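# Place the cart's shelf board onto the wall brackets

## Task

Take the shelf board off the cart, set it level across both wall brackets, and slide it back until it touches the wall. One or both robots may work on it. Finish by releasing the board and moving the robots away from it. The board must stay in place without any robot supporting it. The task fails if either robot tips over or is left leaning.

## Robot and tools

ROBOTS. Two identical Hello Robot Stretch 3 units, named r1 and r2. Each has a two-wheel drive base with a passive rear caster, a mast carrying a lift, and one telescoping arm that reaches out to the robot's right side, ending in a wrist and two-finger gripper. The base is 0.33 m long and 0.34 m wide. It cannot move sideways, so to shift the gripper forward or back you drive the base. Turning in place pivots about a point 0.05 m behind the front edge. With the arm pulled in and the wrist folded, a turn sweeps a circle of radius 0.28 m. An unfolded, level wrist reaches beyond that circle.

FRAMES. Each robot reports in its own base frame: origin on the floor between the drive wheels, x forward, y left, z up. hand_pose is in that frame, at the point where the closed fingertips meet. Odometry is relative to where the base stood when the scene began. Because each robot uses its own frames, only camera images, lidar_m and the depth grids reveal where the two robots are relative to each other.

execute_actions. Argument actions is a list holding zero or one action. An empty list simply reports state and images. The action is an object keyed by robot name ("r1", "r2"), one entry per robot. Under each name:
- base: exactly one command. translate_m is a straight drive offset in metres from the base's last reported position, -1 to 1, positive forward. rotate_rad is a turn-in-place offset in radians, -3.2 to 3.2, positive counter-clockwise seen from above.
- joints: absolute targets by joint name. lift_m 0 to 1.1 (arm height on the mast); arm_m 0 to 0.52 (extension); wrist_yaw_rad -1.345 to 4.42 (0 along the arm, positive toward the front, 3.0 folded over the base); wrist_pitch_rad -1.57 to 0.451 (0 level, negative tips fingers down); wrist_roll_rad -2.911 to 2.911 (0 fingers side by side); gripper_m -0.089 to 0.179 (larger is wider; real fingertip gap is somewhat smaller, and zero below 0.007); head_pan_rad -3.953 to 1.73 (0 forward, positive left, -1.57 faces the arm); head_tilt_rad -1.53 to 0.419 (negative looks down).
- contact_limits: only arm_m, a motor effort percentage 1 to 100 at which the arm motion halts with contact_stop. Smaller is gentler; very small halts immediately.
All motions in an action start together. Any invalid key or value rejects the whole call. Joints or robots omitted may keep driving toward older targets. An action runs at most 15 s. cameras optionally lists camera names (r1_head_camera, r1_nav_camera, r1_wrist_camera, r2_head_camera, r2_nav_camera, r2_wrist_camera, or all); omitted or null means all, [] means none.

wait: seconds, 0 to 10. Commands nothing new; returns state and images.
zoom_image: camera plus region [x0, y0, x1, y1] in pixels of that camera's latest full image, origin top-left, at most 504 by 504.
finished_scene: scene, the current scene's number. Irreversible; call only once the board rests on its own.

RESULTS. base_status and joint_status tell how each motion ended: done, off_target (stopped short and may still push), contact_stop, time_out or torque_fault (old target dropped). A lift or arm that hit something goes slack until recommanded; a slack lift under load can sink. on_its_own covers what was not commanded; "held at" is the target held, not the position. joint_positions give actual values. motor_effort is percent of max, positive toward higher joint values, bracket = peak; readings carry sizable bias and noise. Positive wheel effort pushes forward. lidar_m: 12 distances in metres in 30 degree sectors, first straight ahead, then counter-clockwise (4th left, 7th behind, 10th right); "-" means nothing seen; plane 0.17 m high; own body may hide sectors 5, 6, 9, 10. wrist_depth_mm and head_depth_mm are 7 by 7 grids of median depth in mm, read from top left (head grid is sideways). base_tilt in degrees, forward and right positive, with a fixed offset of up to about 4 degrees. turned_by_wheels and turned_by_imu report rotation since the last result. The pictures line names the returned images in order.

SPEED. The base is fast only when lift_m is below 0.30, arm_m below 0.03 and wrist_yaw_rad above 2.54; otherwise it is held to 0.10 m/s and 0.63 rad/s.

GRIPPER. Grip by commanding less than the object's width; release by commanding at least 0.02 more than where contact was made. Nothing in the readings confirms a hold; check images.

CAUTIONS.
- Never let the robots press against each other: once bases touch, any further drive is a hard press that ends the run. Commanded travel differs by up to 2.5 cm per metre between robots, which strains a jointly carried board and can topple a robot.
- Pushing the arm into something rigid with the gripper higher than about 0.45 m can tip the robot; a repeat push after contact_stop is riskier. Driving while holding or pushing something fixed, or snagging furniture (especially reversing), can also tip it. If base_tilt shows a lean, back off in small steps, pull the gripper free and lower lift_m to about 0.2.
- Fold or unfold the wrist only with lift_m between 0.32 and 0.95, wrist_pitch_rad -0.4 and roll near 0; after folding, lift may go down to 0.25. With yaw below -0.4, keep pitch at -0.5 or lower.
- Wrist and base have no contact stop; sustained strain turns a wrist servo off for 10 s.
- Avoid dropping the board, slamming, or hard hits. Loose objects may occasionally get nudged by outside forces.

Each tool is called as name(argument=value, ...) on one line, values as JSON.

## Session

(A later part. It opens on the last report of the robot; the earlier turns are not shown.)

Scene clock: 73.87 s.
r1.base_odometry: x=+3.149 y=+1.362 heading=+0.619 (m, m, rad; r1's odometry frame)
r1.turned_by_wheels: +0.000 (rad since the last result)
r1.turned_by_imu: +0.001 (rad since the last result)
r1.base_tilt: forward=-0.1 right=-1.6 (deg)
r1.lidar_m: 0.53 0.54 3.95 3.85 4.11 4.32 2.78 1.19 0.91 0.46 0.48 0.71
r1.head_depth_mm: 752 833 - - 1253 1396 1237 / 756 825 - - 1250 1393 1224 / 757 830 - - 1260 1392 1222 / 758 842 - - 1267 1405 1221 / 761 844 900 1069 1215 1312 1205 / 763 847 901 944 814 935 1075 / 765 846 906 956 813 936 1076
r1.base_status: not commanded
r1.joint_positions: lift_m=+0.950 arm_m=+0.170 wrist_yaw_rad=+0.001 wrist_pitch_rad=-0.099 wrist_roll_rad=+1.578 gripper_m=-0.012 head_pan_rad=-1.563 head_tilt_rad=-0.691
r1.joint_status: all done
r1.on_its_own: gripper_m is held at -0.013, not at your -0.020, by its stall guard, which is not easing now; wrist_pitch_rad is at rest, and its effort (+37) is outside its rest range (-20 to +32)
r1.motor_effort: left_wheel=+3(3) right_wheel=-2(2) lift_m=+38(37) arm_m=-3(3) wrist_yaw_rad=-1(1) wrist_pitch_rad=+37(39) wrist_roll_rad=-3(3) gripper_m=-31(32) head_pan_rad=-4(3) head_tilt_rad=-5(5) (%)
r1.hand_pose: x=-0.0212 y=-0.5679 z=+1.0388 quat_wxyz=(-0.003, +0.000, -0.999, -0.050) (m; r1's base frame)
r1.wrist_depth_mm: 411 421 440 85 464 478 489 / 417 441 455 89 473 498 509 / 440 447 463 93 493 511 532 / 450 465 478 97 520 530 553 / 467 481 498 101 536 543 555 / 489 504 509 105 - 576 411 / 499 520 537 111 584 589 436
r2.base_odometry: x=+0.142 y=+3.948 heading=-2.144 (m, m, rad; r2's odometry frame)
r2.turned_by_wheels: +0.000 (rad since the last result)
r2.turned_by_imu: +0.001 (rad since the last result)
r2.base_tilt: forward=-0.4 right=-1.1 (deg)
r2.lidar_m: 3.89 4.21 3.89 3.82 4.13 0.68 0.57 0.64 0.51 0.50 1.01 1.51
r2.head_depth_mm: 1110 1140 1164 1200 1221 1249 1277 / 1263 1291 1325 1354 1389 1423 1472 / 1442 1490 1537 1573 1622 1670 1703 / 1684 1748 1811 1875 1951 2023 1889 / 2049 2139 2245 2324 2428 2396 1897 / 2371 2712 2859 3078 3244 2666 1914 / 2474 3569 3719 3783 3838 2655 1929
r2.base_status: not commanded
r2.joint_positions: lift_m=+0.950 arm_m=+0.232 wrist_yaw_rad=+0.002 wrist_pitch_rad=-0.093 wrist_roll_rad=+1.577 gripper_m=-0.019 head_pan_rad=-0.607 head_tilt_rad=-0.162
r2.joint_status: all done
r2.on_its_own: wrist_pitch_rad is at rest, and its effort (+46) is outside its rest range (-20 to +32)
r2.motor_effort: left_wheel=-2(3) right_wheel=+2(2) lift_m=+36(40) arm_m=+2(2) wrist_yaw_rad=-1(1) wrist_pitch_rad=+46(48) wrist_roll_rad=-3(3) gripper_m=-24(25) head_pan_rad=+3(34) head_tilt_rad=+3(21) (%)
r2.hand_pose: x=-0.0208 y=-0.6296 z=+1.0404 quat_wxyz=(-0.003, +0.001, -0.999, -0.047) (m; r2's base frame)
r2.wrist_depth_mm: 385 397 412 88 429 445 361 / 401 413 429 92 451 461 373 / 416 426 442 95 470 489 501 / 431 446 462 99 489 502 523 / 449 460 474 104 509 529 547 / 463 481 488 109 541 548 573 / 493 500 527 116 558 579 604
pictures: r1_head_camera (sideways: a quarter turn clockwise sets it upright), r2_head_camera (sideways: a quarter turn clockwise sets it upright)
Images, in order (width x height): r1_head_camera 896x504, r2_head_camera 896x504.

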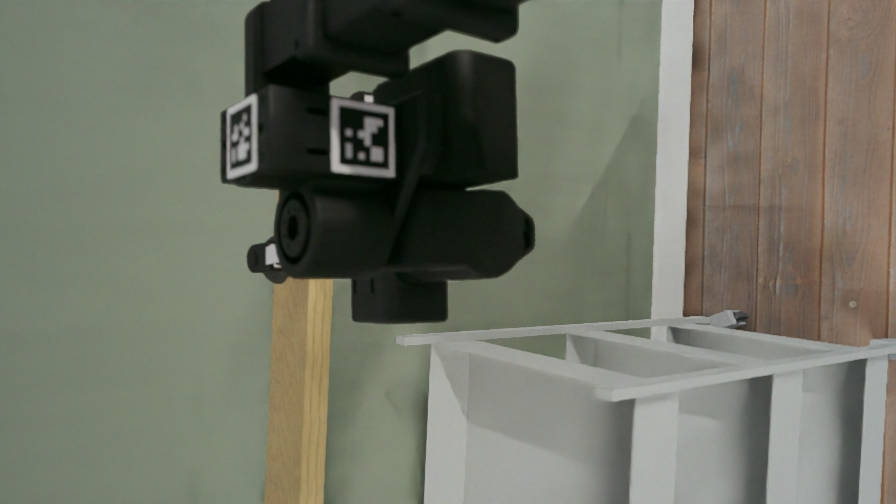

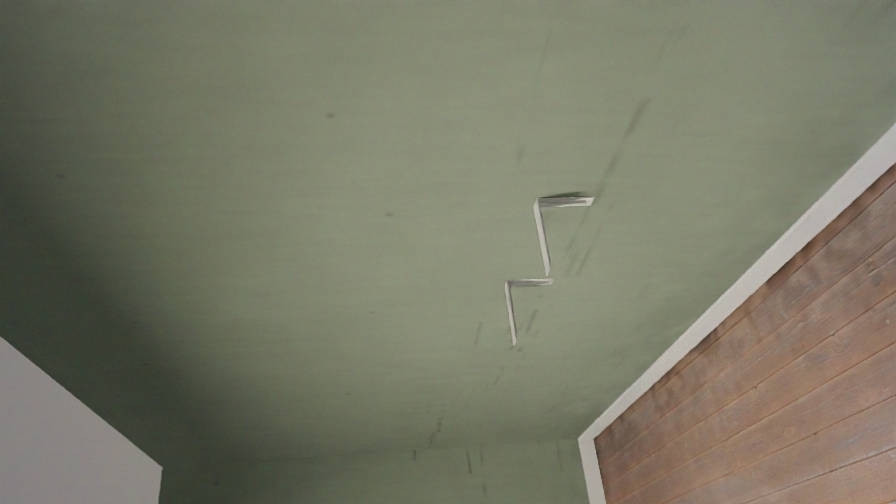

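execute_actions(actions=[{"r2":{"base":{"translate_m":1.0}},"r1":{"base":{"translate_m":1.0}}}], cameras=[])

execute_actions(actions=[{"r2":{"base":{"translate_m":0.7},"joints":{"head_pan_rad":-1.9,"head_tilt_rad":-0.5}},"r1":{"base":{"translate_m":0.7},"joints":{"head_pan_rad":-1.2,"head_tilt_rad":-0.5}}}], cameras=["r2_head_camera","r1_head_camera"])

Scene clock: 85.63 s.
r1.base_odometry: x=+3.963 y=+1.942 heading=+0.619 (m, m, rad; r1's odometry frame)
r1.turned_by_wheels: +0.000 (rad since the last result)
r1.turned_by_imu: +0.002 (rad since the last result)
r1.base_tilt: forward=-0.1 right=-1.6 (deg)
r1.lidar_m: 0.58 0.54 3.90 3.79 4.01 5.34 2.91 0.71 0.67 0.97 1.03 1.48
r1.head_depth_mm: 819 902 - - 1331 1372 1238 / 818 895 - - 1358 1422 1242 / 815 896 - - 1366 1434 1229 / 823 908 - - 1380 1418 1223 / 824 913 972 1206 1377 1414 1224 / 824 917 981 1178 1379 1420 1224 / 826 926 981 1188 1391 1401 1221
r1.base_status: done
r1.joint_positions: lift_m=+0.950 arm_m=+0.170 wrist_yaw_rad=-0.002 wrist_pitch_rad=-0.099 wrist_roll_rad=+1.585 gripper_m=-0.012 head_pan_rad=-1.563 head_tilt_rad=-0.691
r1.joint_status: not commanded
r1.on_its_own: gripper_m is held at -0.013, not at your -0.020, by its stall guard, which is not easing now; wrist_pitch_rad is at rest, and its effort (+37) is outside its rest range (-20 to +32)
r1.motor_effort: left_wheel=+0(8) right_wheel=+2(5) lift_m=+38(38) arm_m=-1(2) wrist_yaw_rad=+2(2) wrist_pitch_rad=+37(37) wrist_roll_rad=-6(7) gripper_m=-31(31) head_pan_rad=-3(4) head_tilt_rad=-5(5) (%)
r1.hand_pose: x=-0.0219 y=-0.5678 z=+1.0388 quat_wxyz=(-0.007, -0.001, -0.999, -0.050) (m; r1's base frame)
r1.wrist_depth_mm: 468 485 495 92 534 543 565 / 487 507 521 94 546 566 585 / 505 518 527 98 572 585 607 / 516 539 552 100 593 610 648 / 537 548 563 103 604 627 660 / 549 572 593 106 - 667 693 / 571 592 622 110 660 684 736
r2.base_odometry: x=-0.400 y=+3.107 heading=-2.144 (m, m, rad; r2's odometry frame)
r2.turned_by_wheels: +0.000 (rad since the last result)
r2.turned_by_imu: +0.004 (rad since the last result)
r2.base_tilt: forward=-0.5 right=-1.0 (deg)
r2.lidar_m: 2.91 3.14 3.75 3.70 4.00 5.95 0.57 1.19 1.06 1.05 1.13 1.70
r2.head_depth_mm: 1255 1284 1308 1339 1367 1404 1443 / 1415 1452 1490 1524 1569 1611 1650 / 1629 1679 1716 1771 1822 1886 1811 / 1909 1970 2045 2108 2203 2247 1907 / 2258 2410 2497 2616 2740 2588 1902 / 2518 2853 2926 2984 3047 2661 1919 / 2488 2757 2808 2852 2868 2655 1917
r2.base_status: done
r2.joint_positions: lift_m=+0.950 arm_m=+0.232 wrist_yaw_rad=+0.021 wrist_pitch_rad=-0.093 wrist_roll_rad=+1.581 gripper_m=-0.019 head_pan_rad=-0.607 head_tilt_rad=-0.162
r2.joint_status: not commanded
r2.on_its_own: wrist_yaw_rad is at rest, and its effort (-19) is outside its rest range (-12 to +12); wrist_pitch_rad is at rest, and its effort (+46) is outside its rest range (-20 to +32)
r2.motor_effort: left_wheel=+5(6) right_wheel=-5(6) lift_m=+36(36) arm_m=+2(2) wrist_yaw_rad=-19(18) wrist_pitch_rad=+46(45) wrist_roll_rad=-4(4) gripper_m=-24(25) head_pan_rad=+3(3) head_tilt_rad=+4(4) (%)
r2.hand_pose: x=-0.0160 y=-0.6296 z=+1.0404 quat_wxyz=(-0.004, +0.010, -0.999, -0.047) (m; r2's base frame)
r2.wrist_depth_mm: 484 494 510 92 542 560 579 / 499 510 528 95 557 575 596 / 514 533 551 98 585 605 626 / 535 550 573 102 611 629 657 / 563 575 599 105 641 661 681 / 585 599 614 110 679 691 721 / 618 633 669 115 704 732 775
pictures: none
No camera images: the call's "cameras" was empty. Leave "cameras" out to get every camera's image.

Scene clock: 93.87 s.
r1.base_odometry: x=+4.533 y=+2.348 heading=+0.619 (m, m, rad; r1's odometry frame)
r1.turned_by_wheels: +0.000 (rad since the last result)
r1.turned_by_imu: +0.002 (rad since the last result)
r1.base_tilt: forward=-0.2 right=-1.6 (deg)
r1.lidar_m: 0.58 0.55 3.83 3.75 3.98 5.77 3.08 1.25 1.03 1.02 1.08 1.55
r1.head_depth_mm: 828 888 959 987 - 1265 1330 / 860 922 1000 1023 1190 1293 1366 / 887 955 1031 1057 1240 1368 1368 / 917 989 1074 1119 1301 1450 1373 / 949 1031 1122 1171 1367 1506 1367 / 987 1073 1171 1297 1446 1568 1357 / 1030 1115 1215 1367 1533 1644 1349
r1.base_status: done
r1.joint_positions: lift_m=+0.950 arm_m=+0.170 wrist_yaw_rad=+0.002 wrist_pitch_rad=-0.099 wrist_roll_rad=+1.584 gripper_m=-0.012 head_pan_rad=-1.207 head_tilt_rad=-0.508
r1.joint_status: all done
r1.on_its_own: gripper_m is held at -0.013, not at your -0.020, by its stall guard, which is not easing now; wrist_pitch_rad is at rest, and its effort (+37) is outside its rest range (-20 to +32)
r1.motor_effort: left_wheel=+2(6) right_wheel=-1(6) lift_m=+38(38) arm_m=-2(1) wrist_yaw_rad=-2(6) wrist_pitch_rad=+37(37) wrist_roll_rad=-6(6) gripper_m=-31(31) head_pan_rad=+4(34) head_tilt_rad=+5(27) (%)
r1.hand_pose: x=-0.0210 y=-0.5678 z=+1.0388 quat_wxyz=(-0.006, +0.000, -0.999, -0.050) (m; r1's base frame)
r1.wrist_depth_mm: 515 531 542 96 580 595 612 / 531 539 561 98 605 615 642 / 546 556 587 101 617 642 661 / 570 591 600 103 641 673 691 / 584 606 620 104 666 698 726 / 606 626 645 107 - 715 763 / 627 651 681 110 731 756 787
r2.base_odometry: x=-0.779 y=+2.519 heading=-2.144 (m, m, rad; r2's odometry frame)
r2.turned_by_wheels: +0.000 (rad since the last result)
r2.turned_by_imu: +0.002 (rad since the last result)
r2.base_tilt: forward=-0.4 right=-1.0 (deg)
r2.lidar_m: 2.21 2.39 3.58 3.62 3.93 5.90 0.57 1.44 1.14 1.13 1.22 1.82
r2.head_depth_mm: 1053 1149 1241 1388 1516 - - / 1028 1118 1215 1339 - - 1328 / 1007 1088 1189 834 - 1579 1356 / 979 1053 1149 - 1412 1521 1364 / 961 1032 1116 - 1389 1494 1361 / 935 1007 1083 - - 1439 1375 / 912 984 1064 1114 1298 1397 1371
r2.base_status: done
r2.joint_positions: lift_m=+0.950 arm_m=+0.232 wrist_yaw_rad=+0.044 wrist_pitch_rad=-0.093 wrist_roll_rad=+1.575 gripper_m=-0.019 head_pan_rad=-1.893 head_tilt_rad=-0.494
r2.joint_status: all done
r2.on_its_own: wrist_yaw_rad is held at +0.042, not at your +0.000, by its stall guard, which is not easing now; wrist_pitch_rad is at rest, and its effort (+46) is outside its rest range (-20 to +32)
r2.motor_effort: left_wheel=-1(10) right_wheel=+0(6) lift_m=+36(36) arm_m=+2(2) wrist_yaw_rad=-2(22) wrist_pitch_rad=+46(46) wrist_roll_rad=-2(4) gripper_m=-24(25) head_pan_rad=-2(34) head_tilt_rad=-2(18) (%)
r2.hand_pose: x=-0.0101 y=-0.6294 z=+1.0404 quat_wxyz=(-0.001, +0.022, -0.999, -0.047) (m; r2's base frame)
r2.wrist_depth_mm: 547 555 573 94 613 631 637 / 574 584 591 97 641 660 666 / 595 610 634 100 662 693 711 / 621 641 658 103 687 717 741 / 644 670 685 107 737 769 793 / 684 700 707 110 776 797 835 / 710 728 761 115 823 841 894
pictures: r1_head_camera (sideways: a quarter turn clockwise sets it upright), r2_head_camera (sideways: a quarter turn clockwise sets it upright)
Images, in order (width x height): r1_head_camera 896x504, r2_head_camera 896x504.

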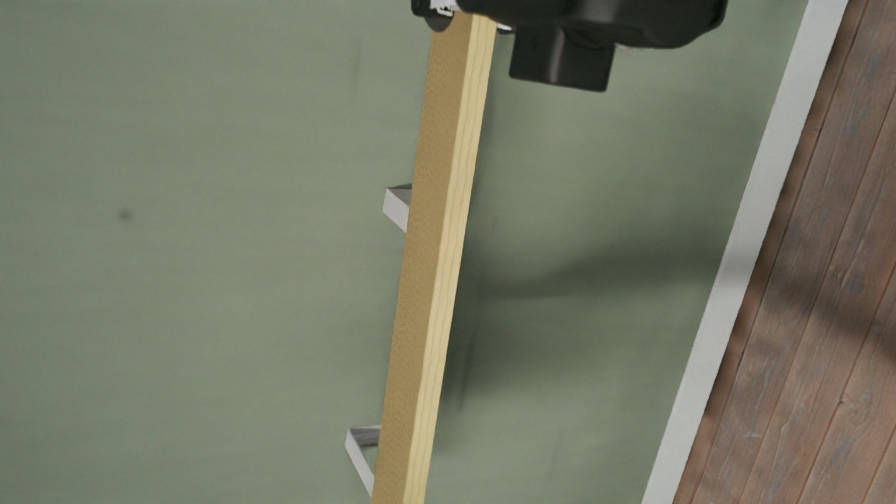

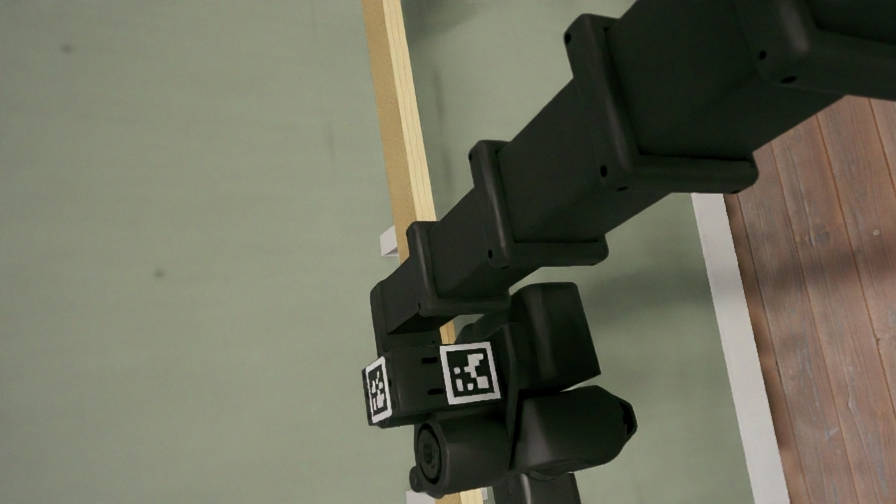

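execute_actions(actions=[{"r2":{"joints":{"arm_m":0.49,"wrist_yaw_rad":0,"head_pan_rad":-1.75,"head_tilt_rad":-0.45},"contact_limits":{"arm_m":14}},"r1":{"joints":{"arm_m":0.39,"head_pan_rad":-1.3,"head_tilt_rad":-0.45},"contact_limits":{"arm_m":12}}}], cameras=["r2_head_camera","r1_head_camera","r1_wrist_camera","r2_wrist_camera"])

Scene clock: 97.33 s.
r1.base_odometry: x=+4.533 y=+2.348 heading=+0.619 (m, m, rad; r1's odometry frame)
r1.turned_by_wheels: +0.000 (rad since the last result)
r1.turned_by_imu: +0.001 (rad since the last result)
r1.base_tilt: forward=-0.1 right=-1.6 (deg)
r1.lidar_m: 0.58 0.55 3.81 3.74 3.98 5.79 3.12 1.25 1.04 1.02 1.08 1.56
r1.head_depth_mm: 825 876 933 - 1103 1190 1309 / 846 900 965 1050 1133 1235 1337 / 874 927 1000 1076 1172 1286 1370 / 892 959 1020 1107 1218 1339 1419 / 913 986 1046 1143 1261 1396 1413 / 941 1009 1089 1190 1322 1456 1408 / 969 1049 1112 1243 1371 1522 1406
r1.base_status: not commanded
r1.joint_positions: lift_m=+0.950 arm_m=+0.390 wrist_yaw_rad=+0.000 wrist_pitch_rad=-0.099 wrist_roll_rad=+1.572 gripper_m=-0.012 head_pan_rad=-1.293 head_tilt_rad=-0.458
r1.joint_status: all done
r1.on_its_own: gripper_m is held at -0.013, not at your -0.020, by its stall guard, which is not easing now; wrist_pitch_rad is at rest, and its effort (+38) is outside its rest range (-20 to +32)
r1.motor_effort: left_wheel=+3(3) right_wheel=-3(3) lift_m=+38(38) arm_m=+2(4) wrist_yaw_rad=+1(5) wrist_pitch_rad=+38(37) wrist_roll_rad=-1(6) gripper_m=-31(31) head_pan_rad=-4(16) head_tilt_rad=+5(14) (%)
r1.contact_limits: arm_m 12 (drawing in: default 17, maximum 28; extending or still: default 23, maximum 38)
r1.hand_pose: x=-0.0215 y=-0.7873 z=+1.0388 quat_wxyz=(+0.000, +0.000, -0.999, -0.050) (m; r1's base frame)
r1.wrist_depth_mm: 327 334 340 90 367 376 392 / 337 342 353 93 378 387 403 / 344 352 369 96 393 408 420 / 356 368 378 100 402 428 434 / 368 379 392 102 423 437 454 / 379 391 406 106 - 459 480 / 394 410 430 111 457 475 490
r2.base_odometry: x=-0.779 y=+2.519 heading=-2.144 (m, m, rad; r2's odometry frame)
r2.turned_by_wheels: +0.000 (rad since the last result)
r2.turned_by_imu: +0.001 (rad since the last result)
r2.base_tilt: forward=-0.4 right=-1.0 (deg)
r2.lidar_m: 2.21 2.40 3.59 3.63 3.90 5.87 0.57 1.45 1.15 1.13 1.22 1.83
r2.head_depth_mm: 990 1062 1151 1256 - - 1325 / 978 1047 1122 1220 - 1535 1392 / 969 1043 1118 - 1361 1507 1396 / 955 1024 1095 1222 1322 1460 1405 / 950 1017 1069 1216 1300 1439 1403 / 941 1006 1074 1198 1284 1420 1406 / 926 993 1067 1166 1266 1405 1404
r2.base_status: not commanded
r2.joint_positions: lift_m=+0.950 arm_m=+0.490 wrist_yaw_rad=-0.010 wrist_pitch_rad=-0.093 wrist_roll_rad=+1.569 gripper_m=-0.019 head_pan_rad=-1.757 head_tilt_rad=-0.458
r2.joint_status: all done
r2.on_its_own: wrist_pitch_rad is at rest, and its effort (+46) is outside its rest range (-20 to +32)
r2.motor_effort: left_wheel=-5(5) right_wheel=+4(5) lift_m=+36(36) arm_m=+3(3) wrist_yaw_rad=+8(24) wrist_pitch_rad=+46(46) wrist_roll_rad=+0(3) gripper_m=-25(24) head_pan_rad=+4(14) head_tilt_rad=+1(7) (%)
r2.contact_limits: arm_m 14 (drawing in: default 20, maximum 33; extending or still: default 27, maximum 45)
r2.hand_pose: x=-0.0238 y=-0.8875 z=+1.0403 quat_wxyz=(+0.001, -0.005, -0.999, -0.047) (m; r2's base frame)
r2.wrist_depth_mm: 338 342 354 94 374 389 401 / 345 356 366 97 389 401 415 / 357 368 379 100 400 417 431 / 371 381 395 103 422 430 453 / 386 398 407 106 429 454 468 / 400 412 424 110 455 467 489 / 413 428 447 115 479 495 516
pictures: r1_head_camera (sideways: a quarter turn clockwise sets it upright), r1_wrist_camera, r2_head_camera (sideways: a quarter turn clockwise sets it upright), r2_wrist_camera
Images, in order (width x height): r1_head_camera 896x504, r1_wrist_camera 644x364, r2_head_camera 896x504, r2_wrist_camera 644x364.

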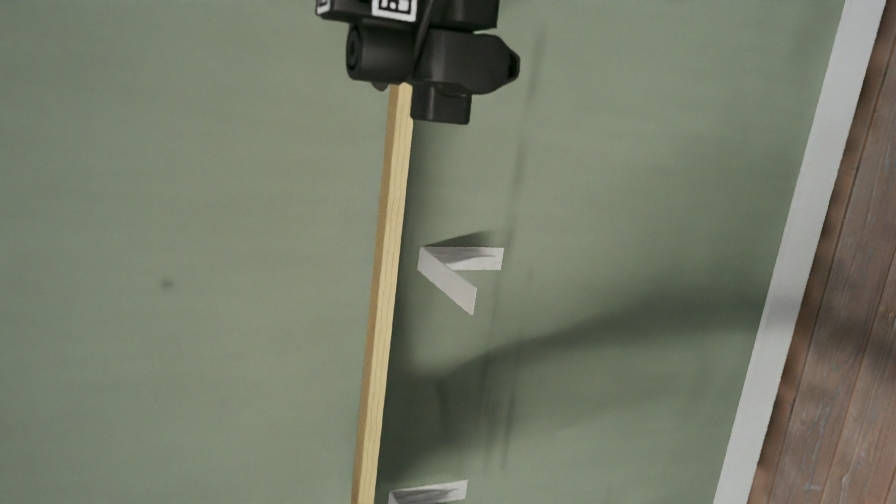

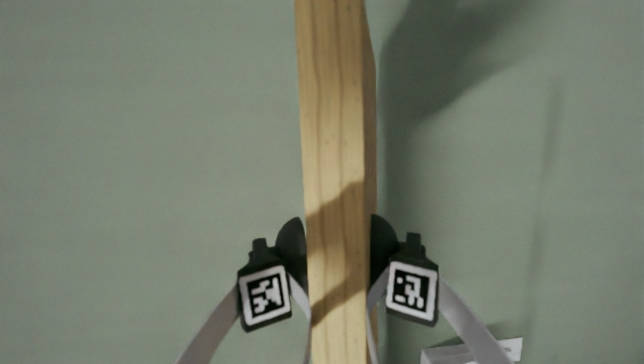

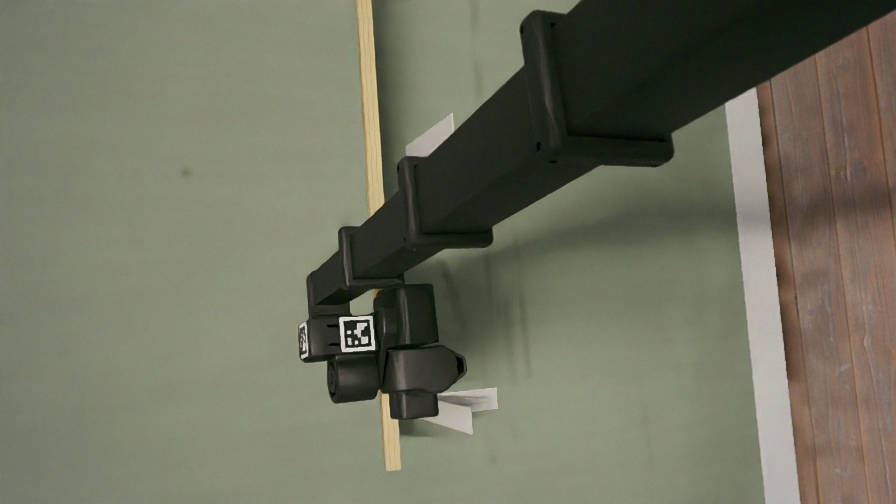

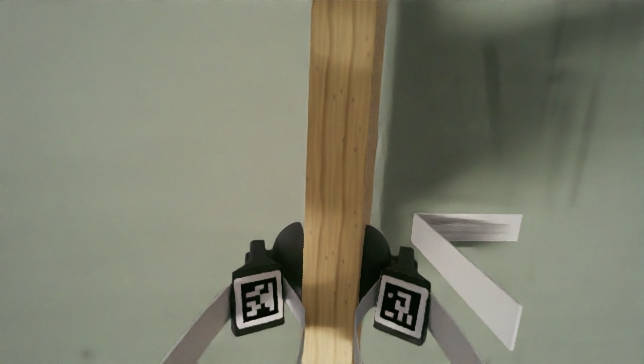

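execute_actions(actions=[{"r2":{"base":{"translate_m":0.1}},"r1":{"base":{"translate_m":0.1}}}], cameras=["r1_wrist_camera","r2_wrist_camera"])

execute_actions(actions=[{"r2":{"joints":{"lift_m":0.75}},"r1":{"joints":{"lift_m":0.75}}}], cameras=["r2_head_camera","r1_head_camera","r1_wrist_camera","r2_wrist_camera"])

Scene clock: 100.17 s.
r1.base_odometry: x=+4.614 y=+2.406 heading=+0.619 (m, m, rad; r1's odometry frame)
r1.turned_by_wheels: +0.000 (rad since the last result)
r1.turned_by_imu: +0.000 (rad since the last result)
r1.base_tilt: forward=-0.1 right=-1.6 (deg)
r1.lidar_m: 0.58 0.55 3.82 3.73 3.97 5.75 3.13 1.35 1.04 1.02 1.09 1.56
r1.head_depth_mm: 828 889 933 - 1106 1201 1312 / 850 905 974 1062 1145 1246 1352 / 872 936 1003 1071 1182 1293 1388 / 897 959 1026 1126 1222 1353 1423 / 919 989 1056 1165 1284 1401 1411 / 947 1022 1091 1204 1326 1468 1405 / 981 1054 1116 1248 1375 1530 1406
r1.base_status: done
r1.joint_positions: lift_m=+0.950 arm_m=+0.390 wrist_yaw_rad=+0.002 wrist_pitch_rad=-0.099 wrist_roll_rad=+1.572 gripper_m=-0.012 head_pan_rad=-1.293 head_tilt_rad=-0.458
r1.joint_status: not commanded
r1.on_its_own: gripper_m is held at -0.013, not at your -0.020, by its stall guard, which is not easing now; wrist_pitch_rad is at rest, and its effort (+37) is outside its rest range (-20 to +32)
r1.motor_effort: left_wheel=+4(10) right_wheel=-4(8) lift_m=+38(38) arm_m=+3(3) wrist_yaw_rad=-2(2) wrist_pitch_rad=+37(37) wrist_roll_rad=-1(1) gripper_m=-30(31) head_pan_rad=-3(3) head_tilt_rad=+5(5) (%)
r1.hand_pose: x=-0.0209 y=-0.7873 z=+1.0388 quat_wxyz=(+0.000, +0.001, -0.999, -0.050) (m; r1's base frame)
r1.wrist_depth_mm: 329 340 345 91 372 385 397 / 342 349 360 93 388 396 413 / 353 361 373 97 400 414 426 / 362 371 388 100 417 433 447 / 379 388 404 103 428 446 461 / 388 402 411 106 - 463 478 / 405 418 440 111 465 488 507
r2.base_odometry: x=-0.833 y=+2.435 heading=-2.144 (m, m, rad; r2's odometry frame)
r2.turned_by_wheels: +0.000 (rad since the last result)
r2.turned_by_imu: +0.000 (rad since the last result)
r2.base_tilt: forward=-0.4 right=-1.0 (deg)
r2.lidar_m: 2.12 2.28 3.42 3.62 3.91 5.86 0.57 1.46 1.16 1.14 1.23 1.84
r2.head_depth_mm: 998 1075 1161 1275 - - 1320 / 991 1063 1138 1234 - 1539 1394 / 978 1051 1122 - 1374 1506 1403 / 969 1041 1109 1237 1335 1476 1403 / 960 1029 1086 1230 1321 1455 1397 / 950 1019 1087 1211 1302 1424 1404 / 936 1005 1083 1174 1286 1412 1408
r2.base_status: done
r2.joint_positions: lift_m=+0.950 arm_m=+0.490 wrist_yaw_rad=-0.006 wrist_pitch_rad=-0.093 wrist_roll_rad=+1.569 gripper_m=-0.019 head_pan_rad=-1.757 head_tilt_rad=-0.458
r2.joint_status: not commanded
r2.on_its_own: wrist_pitch_rad is at rest, and its effort (+46) is outside its rest range (-20 to +32)
r2.motor_effort: left_wheel=-4(5) right_wheel=+3(9) lift_m=+36(36) arm_m=+3(4) wrist_yaw_rad=+5(9) wrist_pitch_rad=+46(45) wrist_roll_rad=+0(0) gripper_m=-24(24) head_pan_rad=+3(4) head_tilt_rad=+2(4) (%)
r2.hand_pose: x=-0.0228 y=-0.8875 z=+1.0403 quat_wxyz=(+0.001, -0.003, -0.999, -0.047) (m; r2's base frame)
r2.wrist_depth_mm: 345 354 364 94 383 398 411 / 356 365 376 97 401 412 423 / 370 378 389 100 410 425 443 / 382 392 406 103 429 292 464 / 397 408 424 106 449 463 483 / 409 428 434 110 471 490 510 / 428 443 461 115 495 518 537
pictures: r1_wrist_camera, r2_wrist_camera
Images, in order (width x height): r1_wrist_camera 644x364, r2_wrist_camera 644x364.

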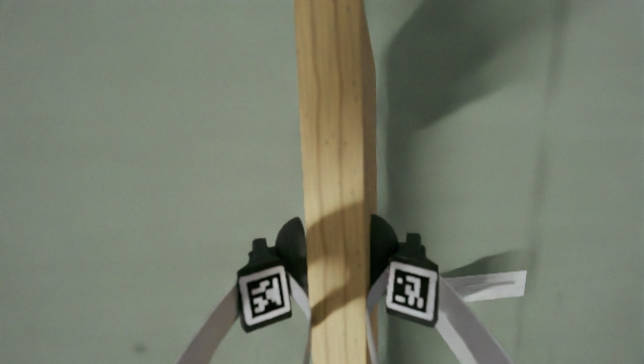

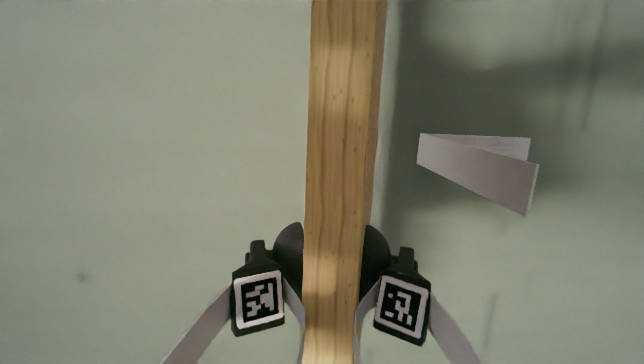

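Scene clock: 102.83 s.
r1.base_odometry: x=+4.614 y=+2.406 heading=+0.619 (m, m, rad; r1's odometry frame)
r1.turned_by_wheels: +0.000 (rad since the last result)
r1.turned_by_imu: +0.001 (rad since the last result)
r1.base_tilt: forward=-0.1 right=-1.7 (deg)
r1.lidar_m: 0.58 0.55 3.84 3.74 3.96 5.72 3.13 1.35 1.04 1.02 1.08 1.57
r1.head_depth_mm: 830 884 952 919 799 1244 1317 / 854 909 974 928 804 1265 1347 / 873 932 1006 933 1188 1299 1388 / 898 961 1036 944 1228 1345 1411 / 927 989 1072 945 1275 1407 1411 / 950 1020 1100 953 1318 1472 1405 / 970 1046 1139 1005 1378 1536 1420
r1.base_status: not commanded
r1.joint_positions: lift_m=+0.750 arm_m=+0.390 wrist_yaw_rad=+0.002 wrist_pitch_rad=+0.034 wrist_roll_rad=+1.572 gripper_m=-0.012 head_pan_rad=-1.293 head_tilt_rad=-0.458
r1.joint_status: all done
r1.on_its_own: gripper_m is held at -0.013, not at your -0.020, by its stall guard, which is not easing now
r1.motor_effort: left_wheel=+3(4) right_wheel=-3(4) lift_m=+19(34) arm_m=+2(4) wrist_yaw_rad=-2(2) wrist_pitch_rad=-13(37) wrist_roll_rad=-1(1) gripper_m=-26(30) head_pan_rad=-5(4) head_tilt_rad=+5(5) (%)
r1.hand_pose: x=-0.0209 y=-0.7916 z=+0.8735 quat_wxyz=(+0.000, +0.001, -1.000, +0.017) (m; r1's base frame)
r1.wrist_depth_mm: 360 359 354 93 353 349 350 / 374 366 369 96 363 361 355 / 383 387 382 99 377 375 373 / 398 397 397 103 393 386 385 / 420 414 410 105 406 408 404 / 434 422 425 108 420 418 414 / 450 448 451 113 448 433 434
r2.base_odometry: x=-0.833 y=+2.435 heading=-2.144 (m, m, rad; r2's odometry frame)
r2.turned_by_wheels: +0.000 (rad since the last result)
r2.turned_by_imu: +0.001 (rad since the last result)
r2.base_tilt: forward=-0.4 right=-1.0 (deg)
r2.lidar_m: 2.11 2.29 3.42 3.62 3.89 5.86 0.57 1.47 1.15 1.14 1.23 1.84
r2.head_depth_mm: 1000 1078 1170 1083 1399 1542 1396 / 992 1062 1151 1036 1375 1525 1431 / 980 1056 1144 1037 1356 1469 - / 964 1045 1125 1037 1317 1480 1400 / 958 1030 1108 992 - 1451 1404 / 951 1024 1095 995 1310 1432 1405 / 938 1007 1080 1164 1275 1415 1405
r2.base_status: not commanded
r2.joint_positions: lift_m=+0.750 arm_m=+0.490 wrist_yaw_rad=-0.004 wrist_pitch_rad=+0.031 wrist_roll_rad=+1.567 gripper_m=-0.019 head_pan_rad=-1.757 head_tilt_rad=-0.458
r2.joint_status: all done
r2.motor_effort: left_wheel=-4(4) right_wheel=+3(3) lift_m=+22(33) arm_m=+3(3) wrist_yaw_rad=+3(4) wrist_pitch_rad=-16(46) wrist_roll_rad=+1(1) gripper_m=-21(25) head_pan_rad=+4(3) head_tilt_rad=+3(2) (%)
r2.hand_pose: x=-0.0223 y=-0.8916 z=+0.8725 quat_wxyz=(+0.002, -0.002, -1.000, +0.015) (m; r2's base frame)
r2.wrist_depth_mm: 375 374 368 95 367 364 363 / 386 387 384 98 383 379 378 / 401 400 399 101 388 390 390 / 419 414 413 105 412 410 405 / 434 433 427 108 428 424 423 / 448 447 - 111 450 445 442 / 476 478 468 117 469 460 461
pictures: r1_head_camera (sideways: a quarter turn clockwise sets it upright), r1_wrist_camera, r2_head_camera (sideways: a quarter turn clockwise sets it upright), r2_wrist_camera
Images, in order (width x height): r1_head_camera 896x504, r1_wrist_camera 644x364, r2_head_camera 896x504, r2_wrist_camera 644x364.

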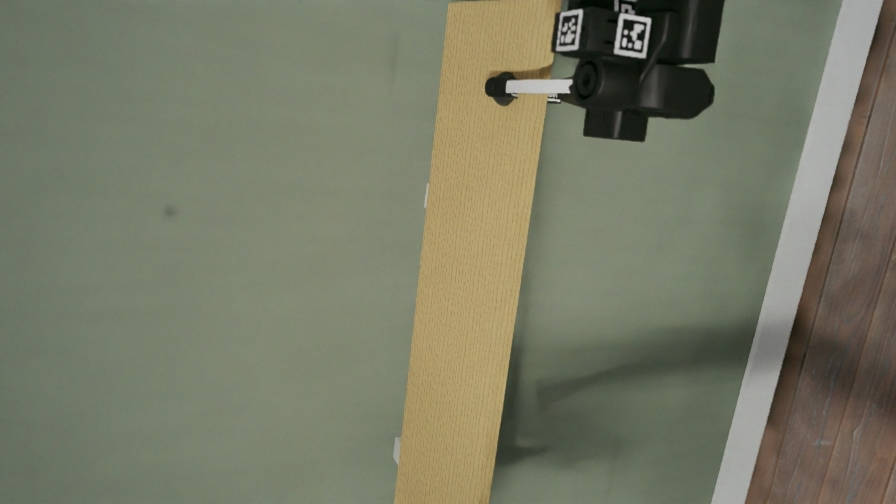

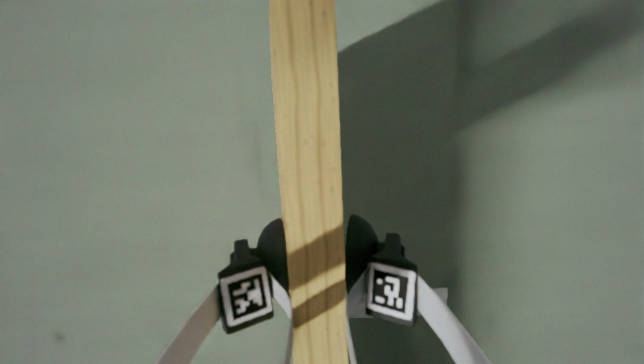

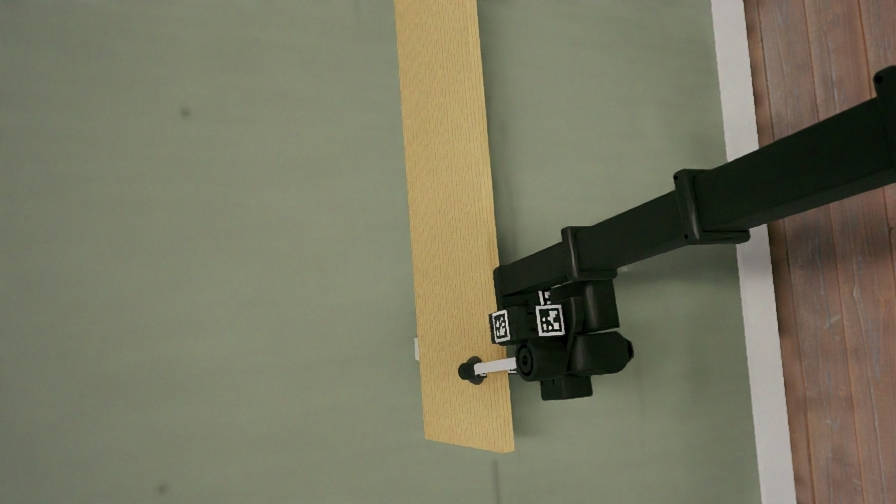

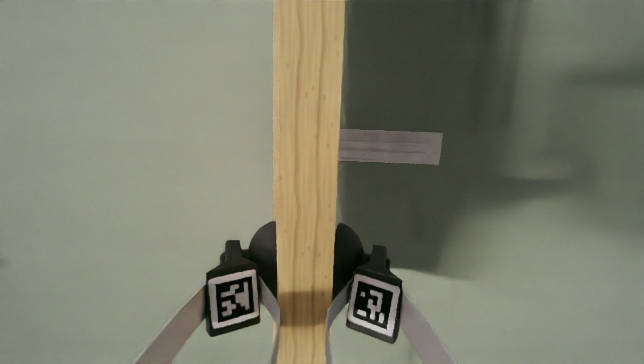

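execute_actions(actions=[{"r2":{"joints":{"gripper_m":0.07,"lift_m":0.77,"wrist_pitch_rad":0}},"r1":{"joints":{"gripper_m":0.07,"lift_m":0.77,"wrist_pitch_rad":0}}}], cameras=[])

execute_actions(actions=[{"r2":{"joints":{"arm_m":0.35}},"r1":{"joints":{"arm_m":0.25}}}], cameras=[])

execute_actions(actions=[{"r2":{"joints":{"gripper_m":0.0}},"r1":{"joints":{"gripper_m":0.0}}}], cameras=["r1_wrist_camera","r2_wrist_camera"])

Scene clock: 104.50 s.
r1.base_odometry: x=+4.614 y=+2.406 heading=+0.619 (m, m, rad; r1's odometry frame)
r1.turned_by_wheels: +0.000 (rad since the last result)
r1.turned_by_imu: +0.000 (rad since the last result)
r1.base_tilt: forward=-0.2 right=-1.7 (deg)
r1.lidar_m: 0.58 0.55 3.84 3.74 3.98 5.74 3.12 1.35 1.05 1.02 1.08 1.56
r1.head_depth_mm: 832 884 947 986 - 1234 1306 / 854 910 975 1017 1121 1268 1343 / 877 936 1003 956 1181 1292 1375 / 897 963 1032 956 1221 1347 1417 / 924 995 1075 954 1272 1408 1406 / 950 1018 1109 1009 1314 1468 1411 / 980 1053 1144 1071 1375 1539 1414
r1.base_status: not commanded
r1.joint_positions: lift_m=+0.770 arm_m=+0.390 wrist_yaw_rad=+0.002 wrist_pitch_rad=-0.016 wrist_roll_rad=+1.572 gripper_m=+0.070 head_pan_rad=-1.293 head_tilt_rad=-0.458
r1.joint_status: all done
r1.motor_effort: left_wheel=+3(3) right_wheel=-2(4) lift_m=+33(38) arm_m=+3(3) wrist_yaw_rad=-2(3) wrist_pitch_rad=+6(12) wrist_roll_rad=-1(1) gripper_m=+0(96) head_pan_rad=-3(4) head_tilt_rad=+5(5) (%)
r1.hand_pose: x=-0.0209 y=-0.7905 z=+0.8801 quat_wxyz=(+0.000, +0.001, -1.000, -0.008) (m; r1's base frame)
r1.wrist_depth_mm: 345 347 351 352 361 362 362 / 354 362 358 363 373 374 381 / 370 375 373 379 383 387 389 / 385 388 388 391 398 400 404 / 400 403 396 107 412 417 419 / 413 421 - 111 425 432 441 / 433 434 443 115 446 457 455
r2.base_odometry: x=-0.833 y=+2.435 heading=-2.144 (m, m, rad; r2's odometry frame)
r2.turned_by_wheels: +0.000 (rad since the last result)
r2.turned_by_imu: +0.000 (rad since the last result)
r2.base_tilt: forward=-0.4 right=-1.0 (deg)
r2.lidar_m: 2.11 2.27 3.43 3.61 3.90 5.87 0.57 1.46 1.15 1.14 1.23 1.84
r2.head_depth_mm: 1001 1077 1167 1111 1391 1548 1389 / 985 1064 1149 1121 1378 1525 1464 / 973 1050 1141 1193 1347 1460 1337 / 972 1040 1118 1054 1331 1485 1403 / 959 1026 1109 1059 1363 1453 1399 / 945 1019 1103 1147 1315 1433 1407 / 941 1005 1081 1165 1278 1409 1408
r2.base_status: not commanded
r2.joint_positions: lift_m=+0.770 arm_m=+0.490 wrist_yaw_rad=-0.003 wrist_pitch_rad=-0.016 wrist_roll_rad=+1.570 gripper_m=+0.070 head_pan_rad=-1.757 head_tilt_rad=-0.458
r2.joint_status: all done
r2.motor_effort: left_wheel=-4(4) right_wheel=+2(3) lift_m=+30(34) arm_m=+3(3) wrist_yaw_rad=+3(3) wrist_pitch_rad=+8(15) wrist_roll_rad=+0(1) gripper_m=+1(92) head_pan_rad=+4(4) head_tilt_rad=+2(2) (%)
r2.hand_pose: x=-0.0221 y=-0.8905 z=+0.8802 quat_wxyz=(+0.001, -0.001, -1.000, -0.008) (m; r2's base frame)
r2.wrist_depth_mm: 362 361 365 367 374 374 381 / 376 373 377 378 385 392 390 / 387 392 390 390 401 401 407 / 401 406 408 259 420 421 427 / 419 422 416 427 433 442 440 / 433 435 113 447 - 460 462 / 455 459 460 465 476 475 484
pictures: none
No camera images: the call's "cameras" was empty. Leave "cameras" out to get every camera's image.

Scene clock: 106.80 s.
r1.base_odometry: x=+4.614 y=+2.406 heading=+0.619 (m, m, rad; r1's odometry frame)
r1.turned_by_wheels: +0.000 (rad since the last result)
r1.turned_by_imu: +0.001 (rad since the last result)
r1.base_tilt: forward=-0.2 right=-1.7 (deg)
r1.lidar_m: 0.58 0.55 3.83 3.75 3.98 5.75 3.13 1.35 1.04 1.02 1.08 1.56
r1.head_depth_mm: 831 884 950 984 1110 - 1328 / 850 907 975 1001 1144 - 1346 / 876 944 1004 960 1177 1299 1389 / 898 966 1034 952 1236 1351 1417 / 920 989 1075 955 1272 1402 1428 / 952 1023 1109 1009 1320 1459 1416 / 978 1049 1145 1064 1379 1530 1404
r1.base_status: not commanded
r1.joint_positions: lift_m=+0.770 arm_m=+0.250 wrist_yaw_rad=+0.001 wrist_pitch_rad=-0.017 wrist_roll_rad=+1.572 gripper_m=+0.070 head_pan_rad=-1.293 head_tilt_rad=-0.458
r1.joint_status: all done
r1.motor_effort: left_wheel=+3(3) right_wheel=-2(2) lift_m=+33(33) arm_m=-2(4) wrist_yaw_rad=-1(1) wrist_pitch_rad=+7(7) wrist_roll_rad=-1(1) gripper_m=+1(1) head_pan_rad=-3(4) head_tilt_rad=+5(5) (%)
r1.hand_pose: x=-0.0211 y=-0.6511 z=+0.8798 quat_wxyz=(+0.000, +0.000, -1.000, -0.009) (m; r1's base frame)
r1.wrist_depth_mm: 480 482 488 477 489 489 499 / 485 492 504 501 507 512 515 / 504 507 514 515 526 532 537 / 532 538 543 539 552 549 555 / 541 543 548 564 558 577 570 / 569 571 - 577 590 580 593 / 597 600 599 596 603 615 623
r2.base_odometry: x=-0.833 y=+2.435 heading=-2.144 (m, m, rad; r2's odometry frame)
r2.turned_by_wheels: +0.000 (rad since the last result)
r2.turned_by_imu: +0.001 (rad since the last result)
r2.base_tilt: forward=-0.4 right=-1.0 (deg)
r2.lidar_m: 2.11 2.28 3.42 3.61 3.90 5.87 0.57 1.46 1.16 1.14 1.23 1.84
r2.head_depth_mm: 1004 1072 1166 1112 1402 1550 1394 / 987 1067 1150 1115 1378 1522 1461 / 977 1053 1138 1187 1350 1458 - / 969 1037 1126 1059 1295 1516 1397 / 961 1029 1105 1061 1276 1499 1404 / 948 1019 1093 1106 1287 1439 1404 / 938 1003 1085 1169 1276 1410 1413
r2.base_status: not commanded
r2.joint_positions: lift_m=+0.770 arm_m=+0.350 wrist_yaw_rad=-0.002 wrist_pitch_rad=-0.017 wrist_roll_rad=+1.570 gripper_m=+0.070 head_pan_rad=-1.757 head_tilt_rad=-0.458
r2.joint_status: all done
r2.motor_effort: left_wheel=-4(3) right_wheel=+2(2) lift_m=+30(29) arm_m=-3(3) wrist_yaw_rad=+2(2) wrist_pitch_rad=+8(8) wrist_roll_rad=+0(0) gripper_m=+1(1) head_pan_rad=+3(2) head_tilt_rad=+2(3) (%)
r2.hand_pose: x=-0.0218 y=-0.7511 z=+0.8799 quat_wxyz=(+0.001, -0.001, -1.000, -0.009) (m; r2's base frame)
r2.wrist_depth_mm: 484 491 490 491 498 505 507 / 502 502 511 517 520 525 528 / 523 522 532 529 549 544 549 / 542 546 547 549 565 566 585 / 562 570 571 573 577 578 597 / 587 587 601 600 - 614 610 / 609 615 623 627 641 643 652
pictures: none
No camera images: the call's "cameras" was empty. Leave "cameras" out to get every camera's image.

Scene clock: 108.00 s.
r1.base_odometry: x=+4.614 y=+2.406 heading=+0.619 (m, m, rad; r1's odometry frame)
r1.turned_by_wheels: +0.000 (rad since the last result)
r1.turned_by_imu: +0.000 (rad since the last result)
r1.base_tilt: forward=-0.1 right=-1.7 (deg)
r1.lidar_m: 0.58 0.55 3.82 3.72 3.96 5.74 3.11 1.35 1.04 1.02 1.09 1.56
r1.head_depth_mm: 833 886 946 993 1105 - 1320 / 853 907 975 1006 1130 - 1354 / 874 935 1004 959 1186 1288 1388 / 895 963 1041 958 1224 1346 1415 / 922 989 1074 958 1269 1400 1408 / 949 1021 1104 1003 1328 1468 1410 / 979 1049 1141 1067 1382 1536 1401
r1.base_status: not commanded
r1.joint_positions: lift_m=+0.770 arm_m=+0.250 wrist_yaw_rad=+0.001 wrist_pitch_rad=-0.017 wrist_roll_rad=+1.572 gripper_m=+0.000 head_pan_rad=-1.293 head_tilt_rad=-0.458
r1.joint_status: all done
r1.motor_effort: left_wheel=+3(3) right_wheel=-3(3) lift_m=+33(33) arm_m=-2(2) wrist_yaw_rad=-1(1) wrist_pitch_rad=+7(7) wrist_roll_rad=-1(1) gripper_m=-3(99) head_pan_rad=-3(5) head_tilt_rad=+5(4) (%)
r1.hand_pose: x=-0.0211 y=-0.6511 z=+0.8798 quat_wxyz=(+0.000, +0.000, -1.000, -0.009) (m; r1's base frame)
r1.wrist_depth_mm: 474 476 481 481 498 495 498 / 496 493 499 499 509 513 514 / 508 517 522 520 530 532 542 / 524 526 541 534 543 543 548 / 545 541 553 557 566 573 575 / 560 567 568 - 590 600 592 / 595 588 604 604 618 631 616
r2.base_odometry: x=-0.833 y=+2.435 heading=-2.144 (m, m, rad; r2's odometry frame)
r2.turned_by_wheels: +0.000 (rad since the last result)
r2.turned_by_imu: +0.000 (rad since the last result)
r2.base_tilt: forward=-0.4 right=-1.0 (deg)
r2.lidar_m: 2.11 2.28 3.41 3.61 3.93 5.85 0.57 1.46 1.15 1.14 1.23 1.84
r2.head_depth_mm: 1000 1077 1168 1113 1391 1552 1394 / 989 1065 1148 1121 1373 1511 1447 / 980 1048 1137 1192 1354 1471 - / 963 1040 1126 1057 1296 1513 1401 / 960 1027 1115 1060 1279 1483 1403 / 949 1017 1097 1139 1292 1446 1402 / 937 1003 1083 1164 1284 1417 1408
r2.base_status: not commanded
r2.joint_positions: lift_m=+0.770 arm_m=+0.350 wrist_yaw_rad=-0.002 wrist_pitch_rad=-0.017 wrist_roll_rad=+1.570 gripper_m=+0.000 head_pan_rad=-1.757 head_tilt_rad=-0.458
r2.joint_status: all done
r2.motor_effort: left_wheel=-3(3) right_wheel=+2(2) lift_m=+29(30) arm_m=-3(3) wrist_yaw_rad=+1(2) wrist_pitch_rad=+8(8) wrist_roll_rad=+0(0) gripper_m=-3(92) head_pan_rad=+3(3) head_tilt_rad=+2(2) (%)
r2.hand_pose: x=-0.0218 y=-0.7511 z=+0.8799 quat_wxyz=(+0.001, -0.001, -1.000, -0.009) (m; r2's base frame)
r2.wrist_depth_mm: 480 489 491 497 508 506 512 / 505 500 514 510 515 526 527 / 522 516 537 532 538 545 552 / 538 545 544 548 550 567 577 / 567 561 574 567 585 585 595 / 584 588 591 - 604 618 615 / 613 619 627 635 638 639 647
pictures: r1_wrist_camera, r2_wrist_camera
Images, in order (width x height): r1_wrist_camera 644x364, r2_wrist_camera 644x364.

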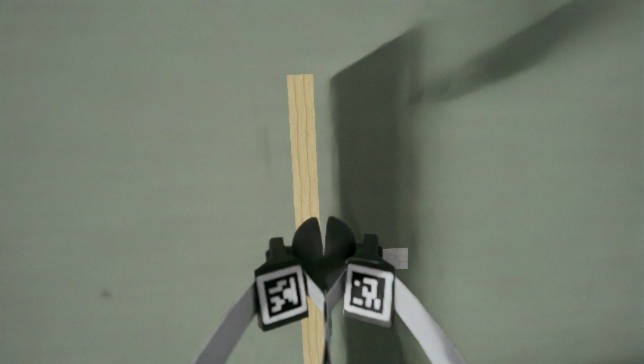

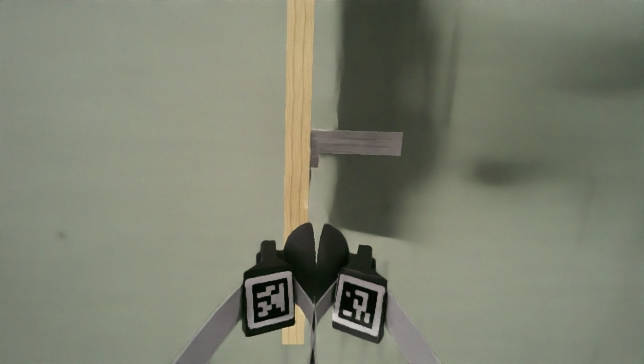

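execute_actions(actions=[{"r1":{"joints":{"lift_m":0.79}},"r2":{"joints":{"lift_m":0.79}}}], cameras=["r1_wrist_camera","r2_wrist_camera"])

Scene clock: 112.50 s.
r1.base_odometry: x=+4.614 y=+2.406 heading=+0.619 (m, m, rad; r1's odometry frame)
r1.turned_by_wheels: +0.000 (rad since the last result)
r1.turned_by_imu: +0.001 (rad since the last result)
r1.base_tilt: forward=-0.2 right=-1.6 (deg)
r1.lidar_m: 0.58 0.55 3.84 3.74 3.96 5.77 3.13 1.35 1.04 1.02 1.08 1.57
r1.head_depth_mm: 833 882 951 985 1100 - 1324 / 856 913 971 1007 1134 - 1347 / 873 938 1004 959 1186 1292 1386 / 900 959 1034 961 1231 1359 1414 / 922 989 1071 957 1276 1406 1411 / 951 1028 1104 1009 1320 1461 1415 / 979 1056 1146 1072 1376 1538 1402
r1.base_status: not commanded
r1.joint_positions: lift_m=+0.790 arm_m=+0.250 wrist_yaw_rad=+0.001 wrist_pitch_rad=-0.017 wrist_roll_rad=+1.572 gripper_m=+0.000 head_pan_rad=-1.293 head_tilt_rad=-0.458
r1.joint_status: all done
r1.motor_effort: left_wheel=+3(3) right_wheel=-3(2) lift_m=+33(33) arm_m=-2(2) wrist_yaw_rad=-1(2) wrist_pitch_rad=+7(7) wrist_roll_rad=-1(1) gripper_m=-3(3) head_pan_rad=-4(3) head_tilt_rad=+5(5) (%)
r1.hand_pose: x=-0.0211 y=-0.6511 z=+0.8998 quat_wxyz=(+0.000, +0.000, -1.000, -0.009) (m; r1's base frame)
r1.wrist_depth_mm: 476 475 479 490 489 490 502 / 491 493 497 492 512 512 517 / 512 511 516 516 524 527 533 / 517 534 533 535 541 543 562 / 544 547 559 555 573 568 570 / 563 576 575 - 579 592 599 / 585 604 610 601 613 621 625
r2.base_odometry: x=-0.833 y=+2.435 heading=-2.144 (m, m, rad; r2's odometry frame)
r2.turned_by_wheels: +0.000 (rad since the last result)
r2.turned_by_imu: +0.001 (rad since the last result)
r2.base_tilt: forward=-0.5 right=-1.1 (deg)
r2.lidar_m: 2.11 2.28 3.45 3.61 3.93 5.85 0.57 1.46 1.16 1.14 1.23 1.84
r2.head_depth_mm: 996 1077 1166 1108 1399 1545 1395 / 989 1064 1149 1117 1380 1520 - / 978 1049 1137 1193 1348 - 1363 / 967 1040 1122 1053 - 1501 1392 / 958 1033 1110 1062 - 1490 1412 / 948 1020 1097 1101 1285 1441 1403 / 938 1002 1081 1164 1275 1418 1405
r2.base_status: not commanded
r2.joint_positions: lift_m=+0.790 arm_m=+0.350 wrist_yaw_rad=-0.002 wrist_pitch_rad=-0.017 wrist_roll_rad=+1.570 gripper_m=+0.000 head_pan_rad=-1.757 head_tilt_rad=-0.458
r2.joint_status: all done
r2.motor_effort: left_wheel=-4(3) right_wheel=+2(2) lift_m=+30(32) arm_m=-3(3) wrist_yaw_rad=+2(2) wrist_pitch_rad=+8(8) wrist_roll_rad=+0(0) gripper_m=-3(2) head_pan_rad=+3(3) head_tilt_rad=+2(2) (%)
r2.hand_pose: x=-0.0218 y=-0.7511 z=+0.8998 quat_wxyz=(+0.001, -0.001, -1.000, -0.009) (m; r2's base frame)
r2.wrist_depth_mm: 486 486 492 493 499 509 508 / 511 502 506 509 515 529 524 / 518 527 529 523 536 545 548 / 543 549 550 548 563 562 575 / 553 566 571 574 580 586 593 / 587 593 595 - 609 618 619 / 611 620 628 630 634 650 651
pictures: r1_wrist_camera, r2_wrist_camera
Images, in order (width x height): r1_wrist_camera 644x364, r2_wrist_camera 644x364.

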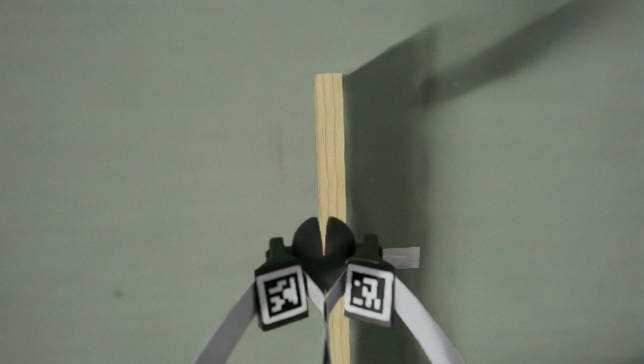

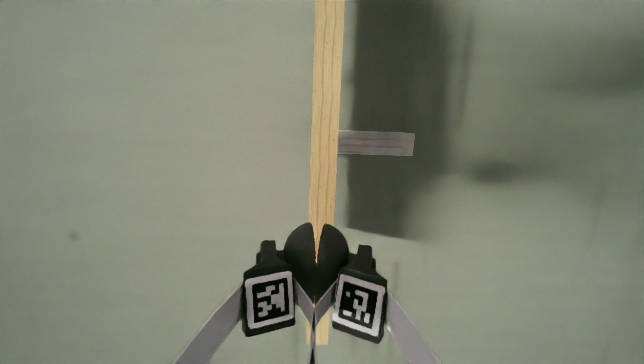

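execute_actions(actions=[{"r1":{"joints":{"arm_m":0.45},"contact_limits":{"arm_m":12}},"r2":{"joints":{"arm_m":0.52},"contact_limits":{"arm_m":12}}}], cameras=["r1_wrist_camera","r2_wrist_camera"])

Scene clock: 115.87 s.
r1.base_odometry: x=+4.614 y=+2.406 heading=+0.620 (m, m, rad; r1's odometry frame)
r1.turned_by_wheels: +0.000 (rad since the last result)
r1.turned_by_imu: +0.004 (rad since the last result)
r1.base_tilt: forward=-0.1 right=-1.7 (deg)
r1.lidar_m: 0.58 0.55 3.83 3.73 3.98 5.73 3.11 1.35 1.04 1.02 1.09 1.57
r1.head_depth_mm: 831 883 942 984 - 1213 1320 / 852 913 977 1009 1130 1258 1344 / 877 936 1007 1020 1181 1299 1368 / 901 962 1036 1075 1224 1359 1409 / 927 985 1069 1076 1286 1411 1415 / 950 1023 1108 1152 1330 1469 1413 / 982 1052 1149 1150 1384 1530 1407
r1.base_status: not commanded
r1.joint_positions: lift_m=+0.790 arm_m=+0.406 wrist_yaw_rad=+0.014 wrist_pitch_rad=-0.032 wrist_roll_rad=+1.572 gripper_m=+0.000 head_pan_rad=-1.293 head_tilt_rad=-0.457
r1.joint_status: arm_m contact_stop (moved +0.156 of +0.200)
r1.on_its_own: arm_m is slack since a contact_stop, until your next command for it (your +0.450 is given up); wrist_yaw_rad is at rest, and its effort (-13) is outside its rest range (-12 to +12)
r1.motor_effort: left_wheel=+7(9) right_wheel=-6(9) lift_m=+33(33) arm_m=+0(15) wrist_yaw_rad=-13(13) wrist_pitch_rad=+12(22) wrist_roll_rad=-1(1) gripper_m=-2(3) head_pan_rad=-3(3) head_tilt_rad=+5(5) (%)
r1.contact_limits: arm_m 12 (drawing in: default 17, maximum 28; extending or still: default 23, maximum 38)
r1.hand_pose: x=-0.0178 y=-0.8063 z=+0.8960 quat_wxyz=(+0.000, +0.007, -1.000, -0.016) (m; r1's base frame)
r1.wrist_depth_mm: 328 332 341 340 344 346 352 / 341 346 348 350 358 361 367 / 353 356 360 362 369 373 378 / 363 372 375 371 389 392 396 / 380 382 387 385 397 407 411 / 397 400 405 - 419 425 433 / 413 414 422 427 437 444 451
r2.base_odometry: x=-0.833 y=+2.435 heading=-2.144 (m, m, rad; r2's odometry frame)
r2.turned_by_wheels: +0.000 (rad since the last result)
r2.turned_by_imu: +0.001 (rad since the last result)
r2.base_tilt: forward=-0.4 right=-1.0 (deg)
r2.lidar_m: 2.12 2.28 3.41 3.62 3.90 5.85 0.57 1.46 1.15 1.14 1.23 1.84
r2.head_depth_mm: 1001 1080 1164 1274 1389 1548 1393 / 986 1062 1151 1200 1367 1518 - / 979 1047 1136 1191 1343 - 1363 / 971 1038 1123 1151 1349 1490 1398 / 958 1028 1108 1134 1345 1463 1392 / 949 1019 1096 1141 1310 1427 1404 / 939 1007 1084 1168 1280 1412 1408
r2.base_status: not commanded
r2.joint_positions: lift_m=+0.790 arm_m=+0.520 wrist_yaw_rad=+0.005 wrist_pitch_rad=-0.023 wrist_roll_rad=+1.570 gripper_m=+0.000 head_pan_rad=-1.757 head_tilt_rad=-0.457
r2.joint_status: all done
r2.motor_effort: left_wheel=+1(4) right_wheel=-1(3) lift_m=+30(31) arm_m=+4(4) wrist_yaw_rad=-4(3) wrist_pitch_rad=+11(13) wrist_roll_rad=+0(0) gripper_m=-2(3) head_pan_rad=+3(4) head_tilt_rad=+2(2) (%)
r2.contact_limits: arm_m 12 (drawing in: default 20, maximum 33; extending or still: default 27, maximum 45)
r2.hand_pose: x=-0.0202 y=-0.9201 z=+0.8983 quat_wxyz=(+0.001, +0.002, -1.000, -0.012) (m; r2's base frame)
r2.wrist_depth_mm: 331 336 342 338 343 352 353 / 345 346 350 348 360 361 367 / 356 363 364 364 369 374 379 / 371 371 379 224 387 392 393 / 387 392 393 393 407 411 415 / 401 408 412 - 424 428 432 / 421 426 432 433 444 451 452
pictures: r1_wrist_camera, r2_wrist_camera
Images, in order (width x height): r1_wrist_camera 644x364, r2_wrist_camera 644x364.

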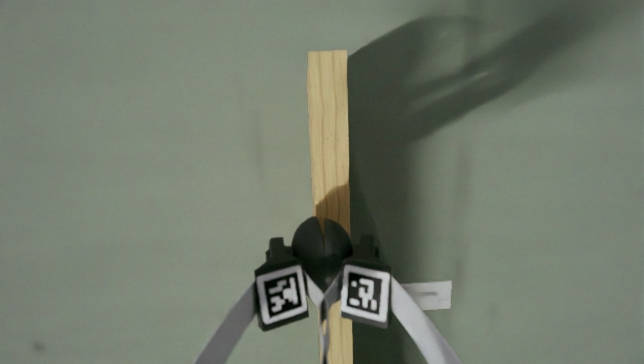

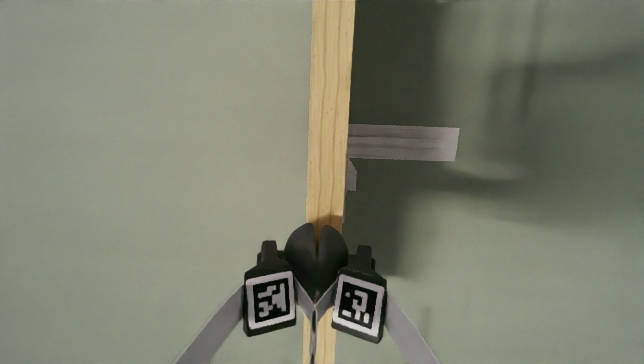

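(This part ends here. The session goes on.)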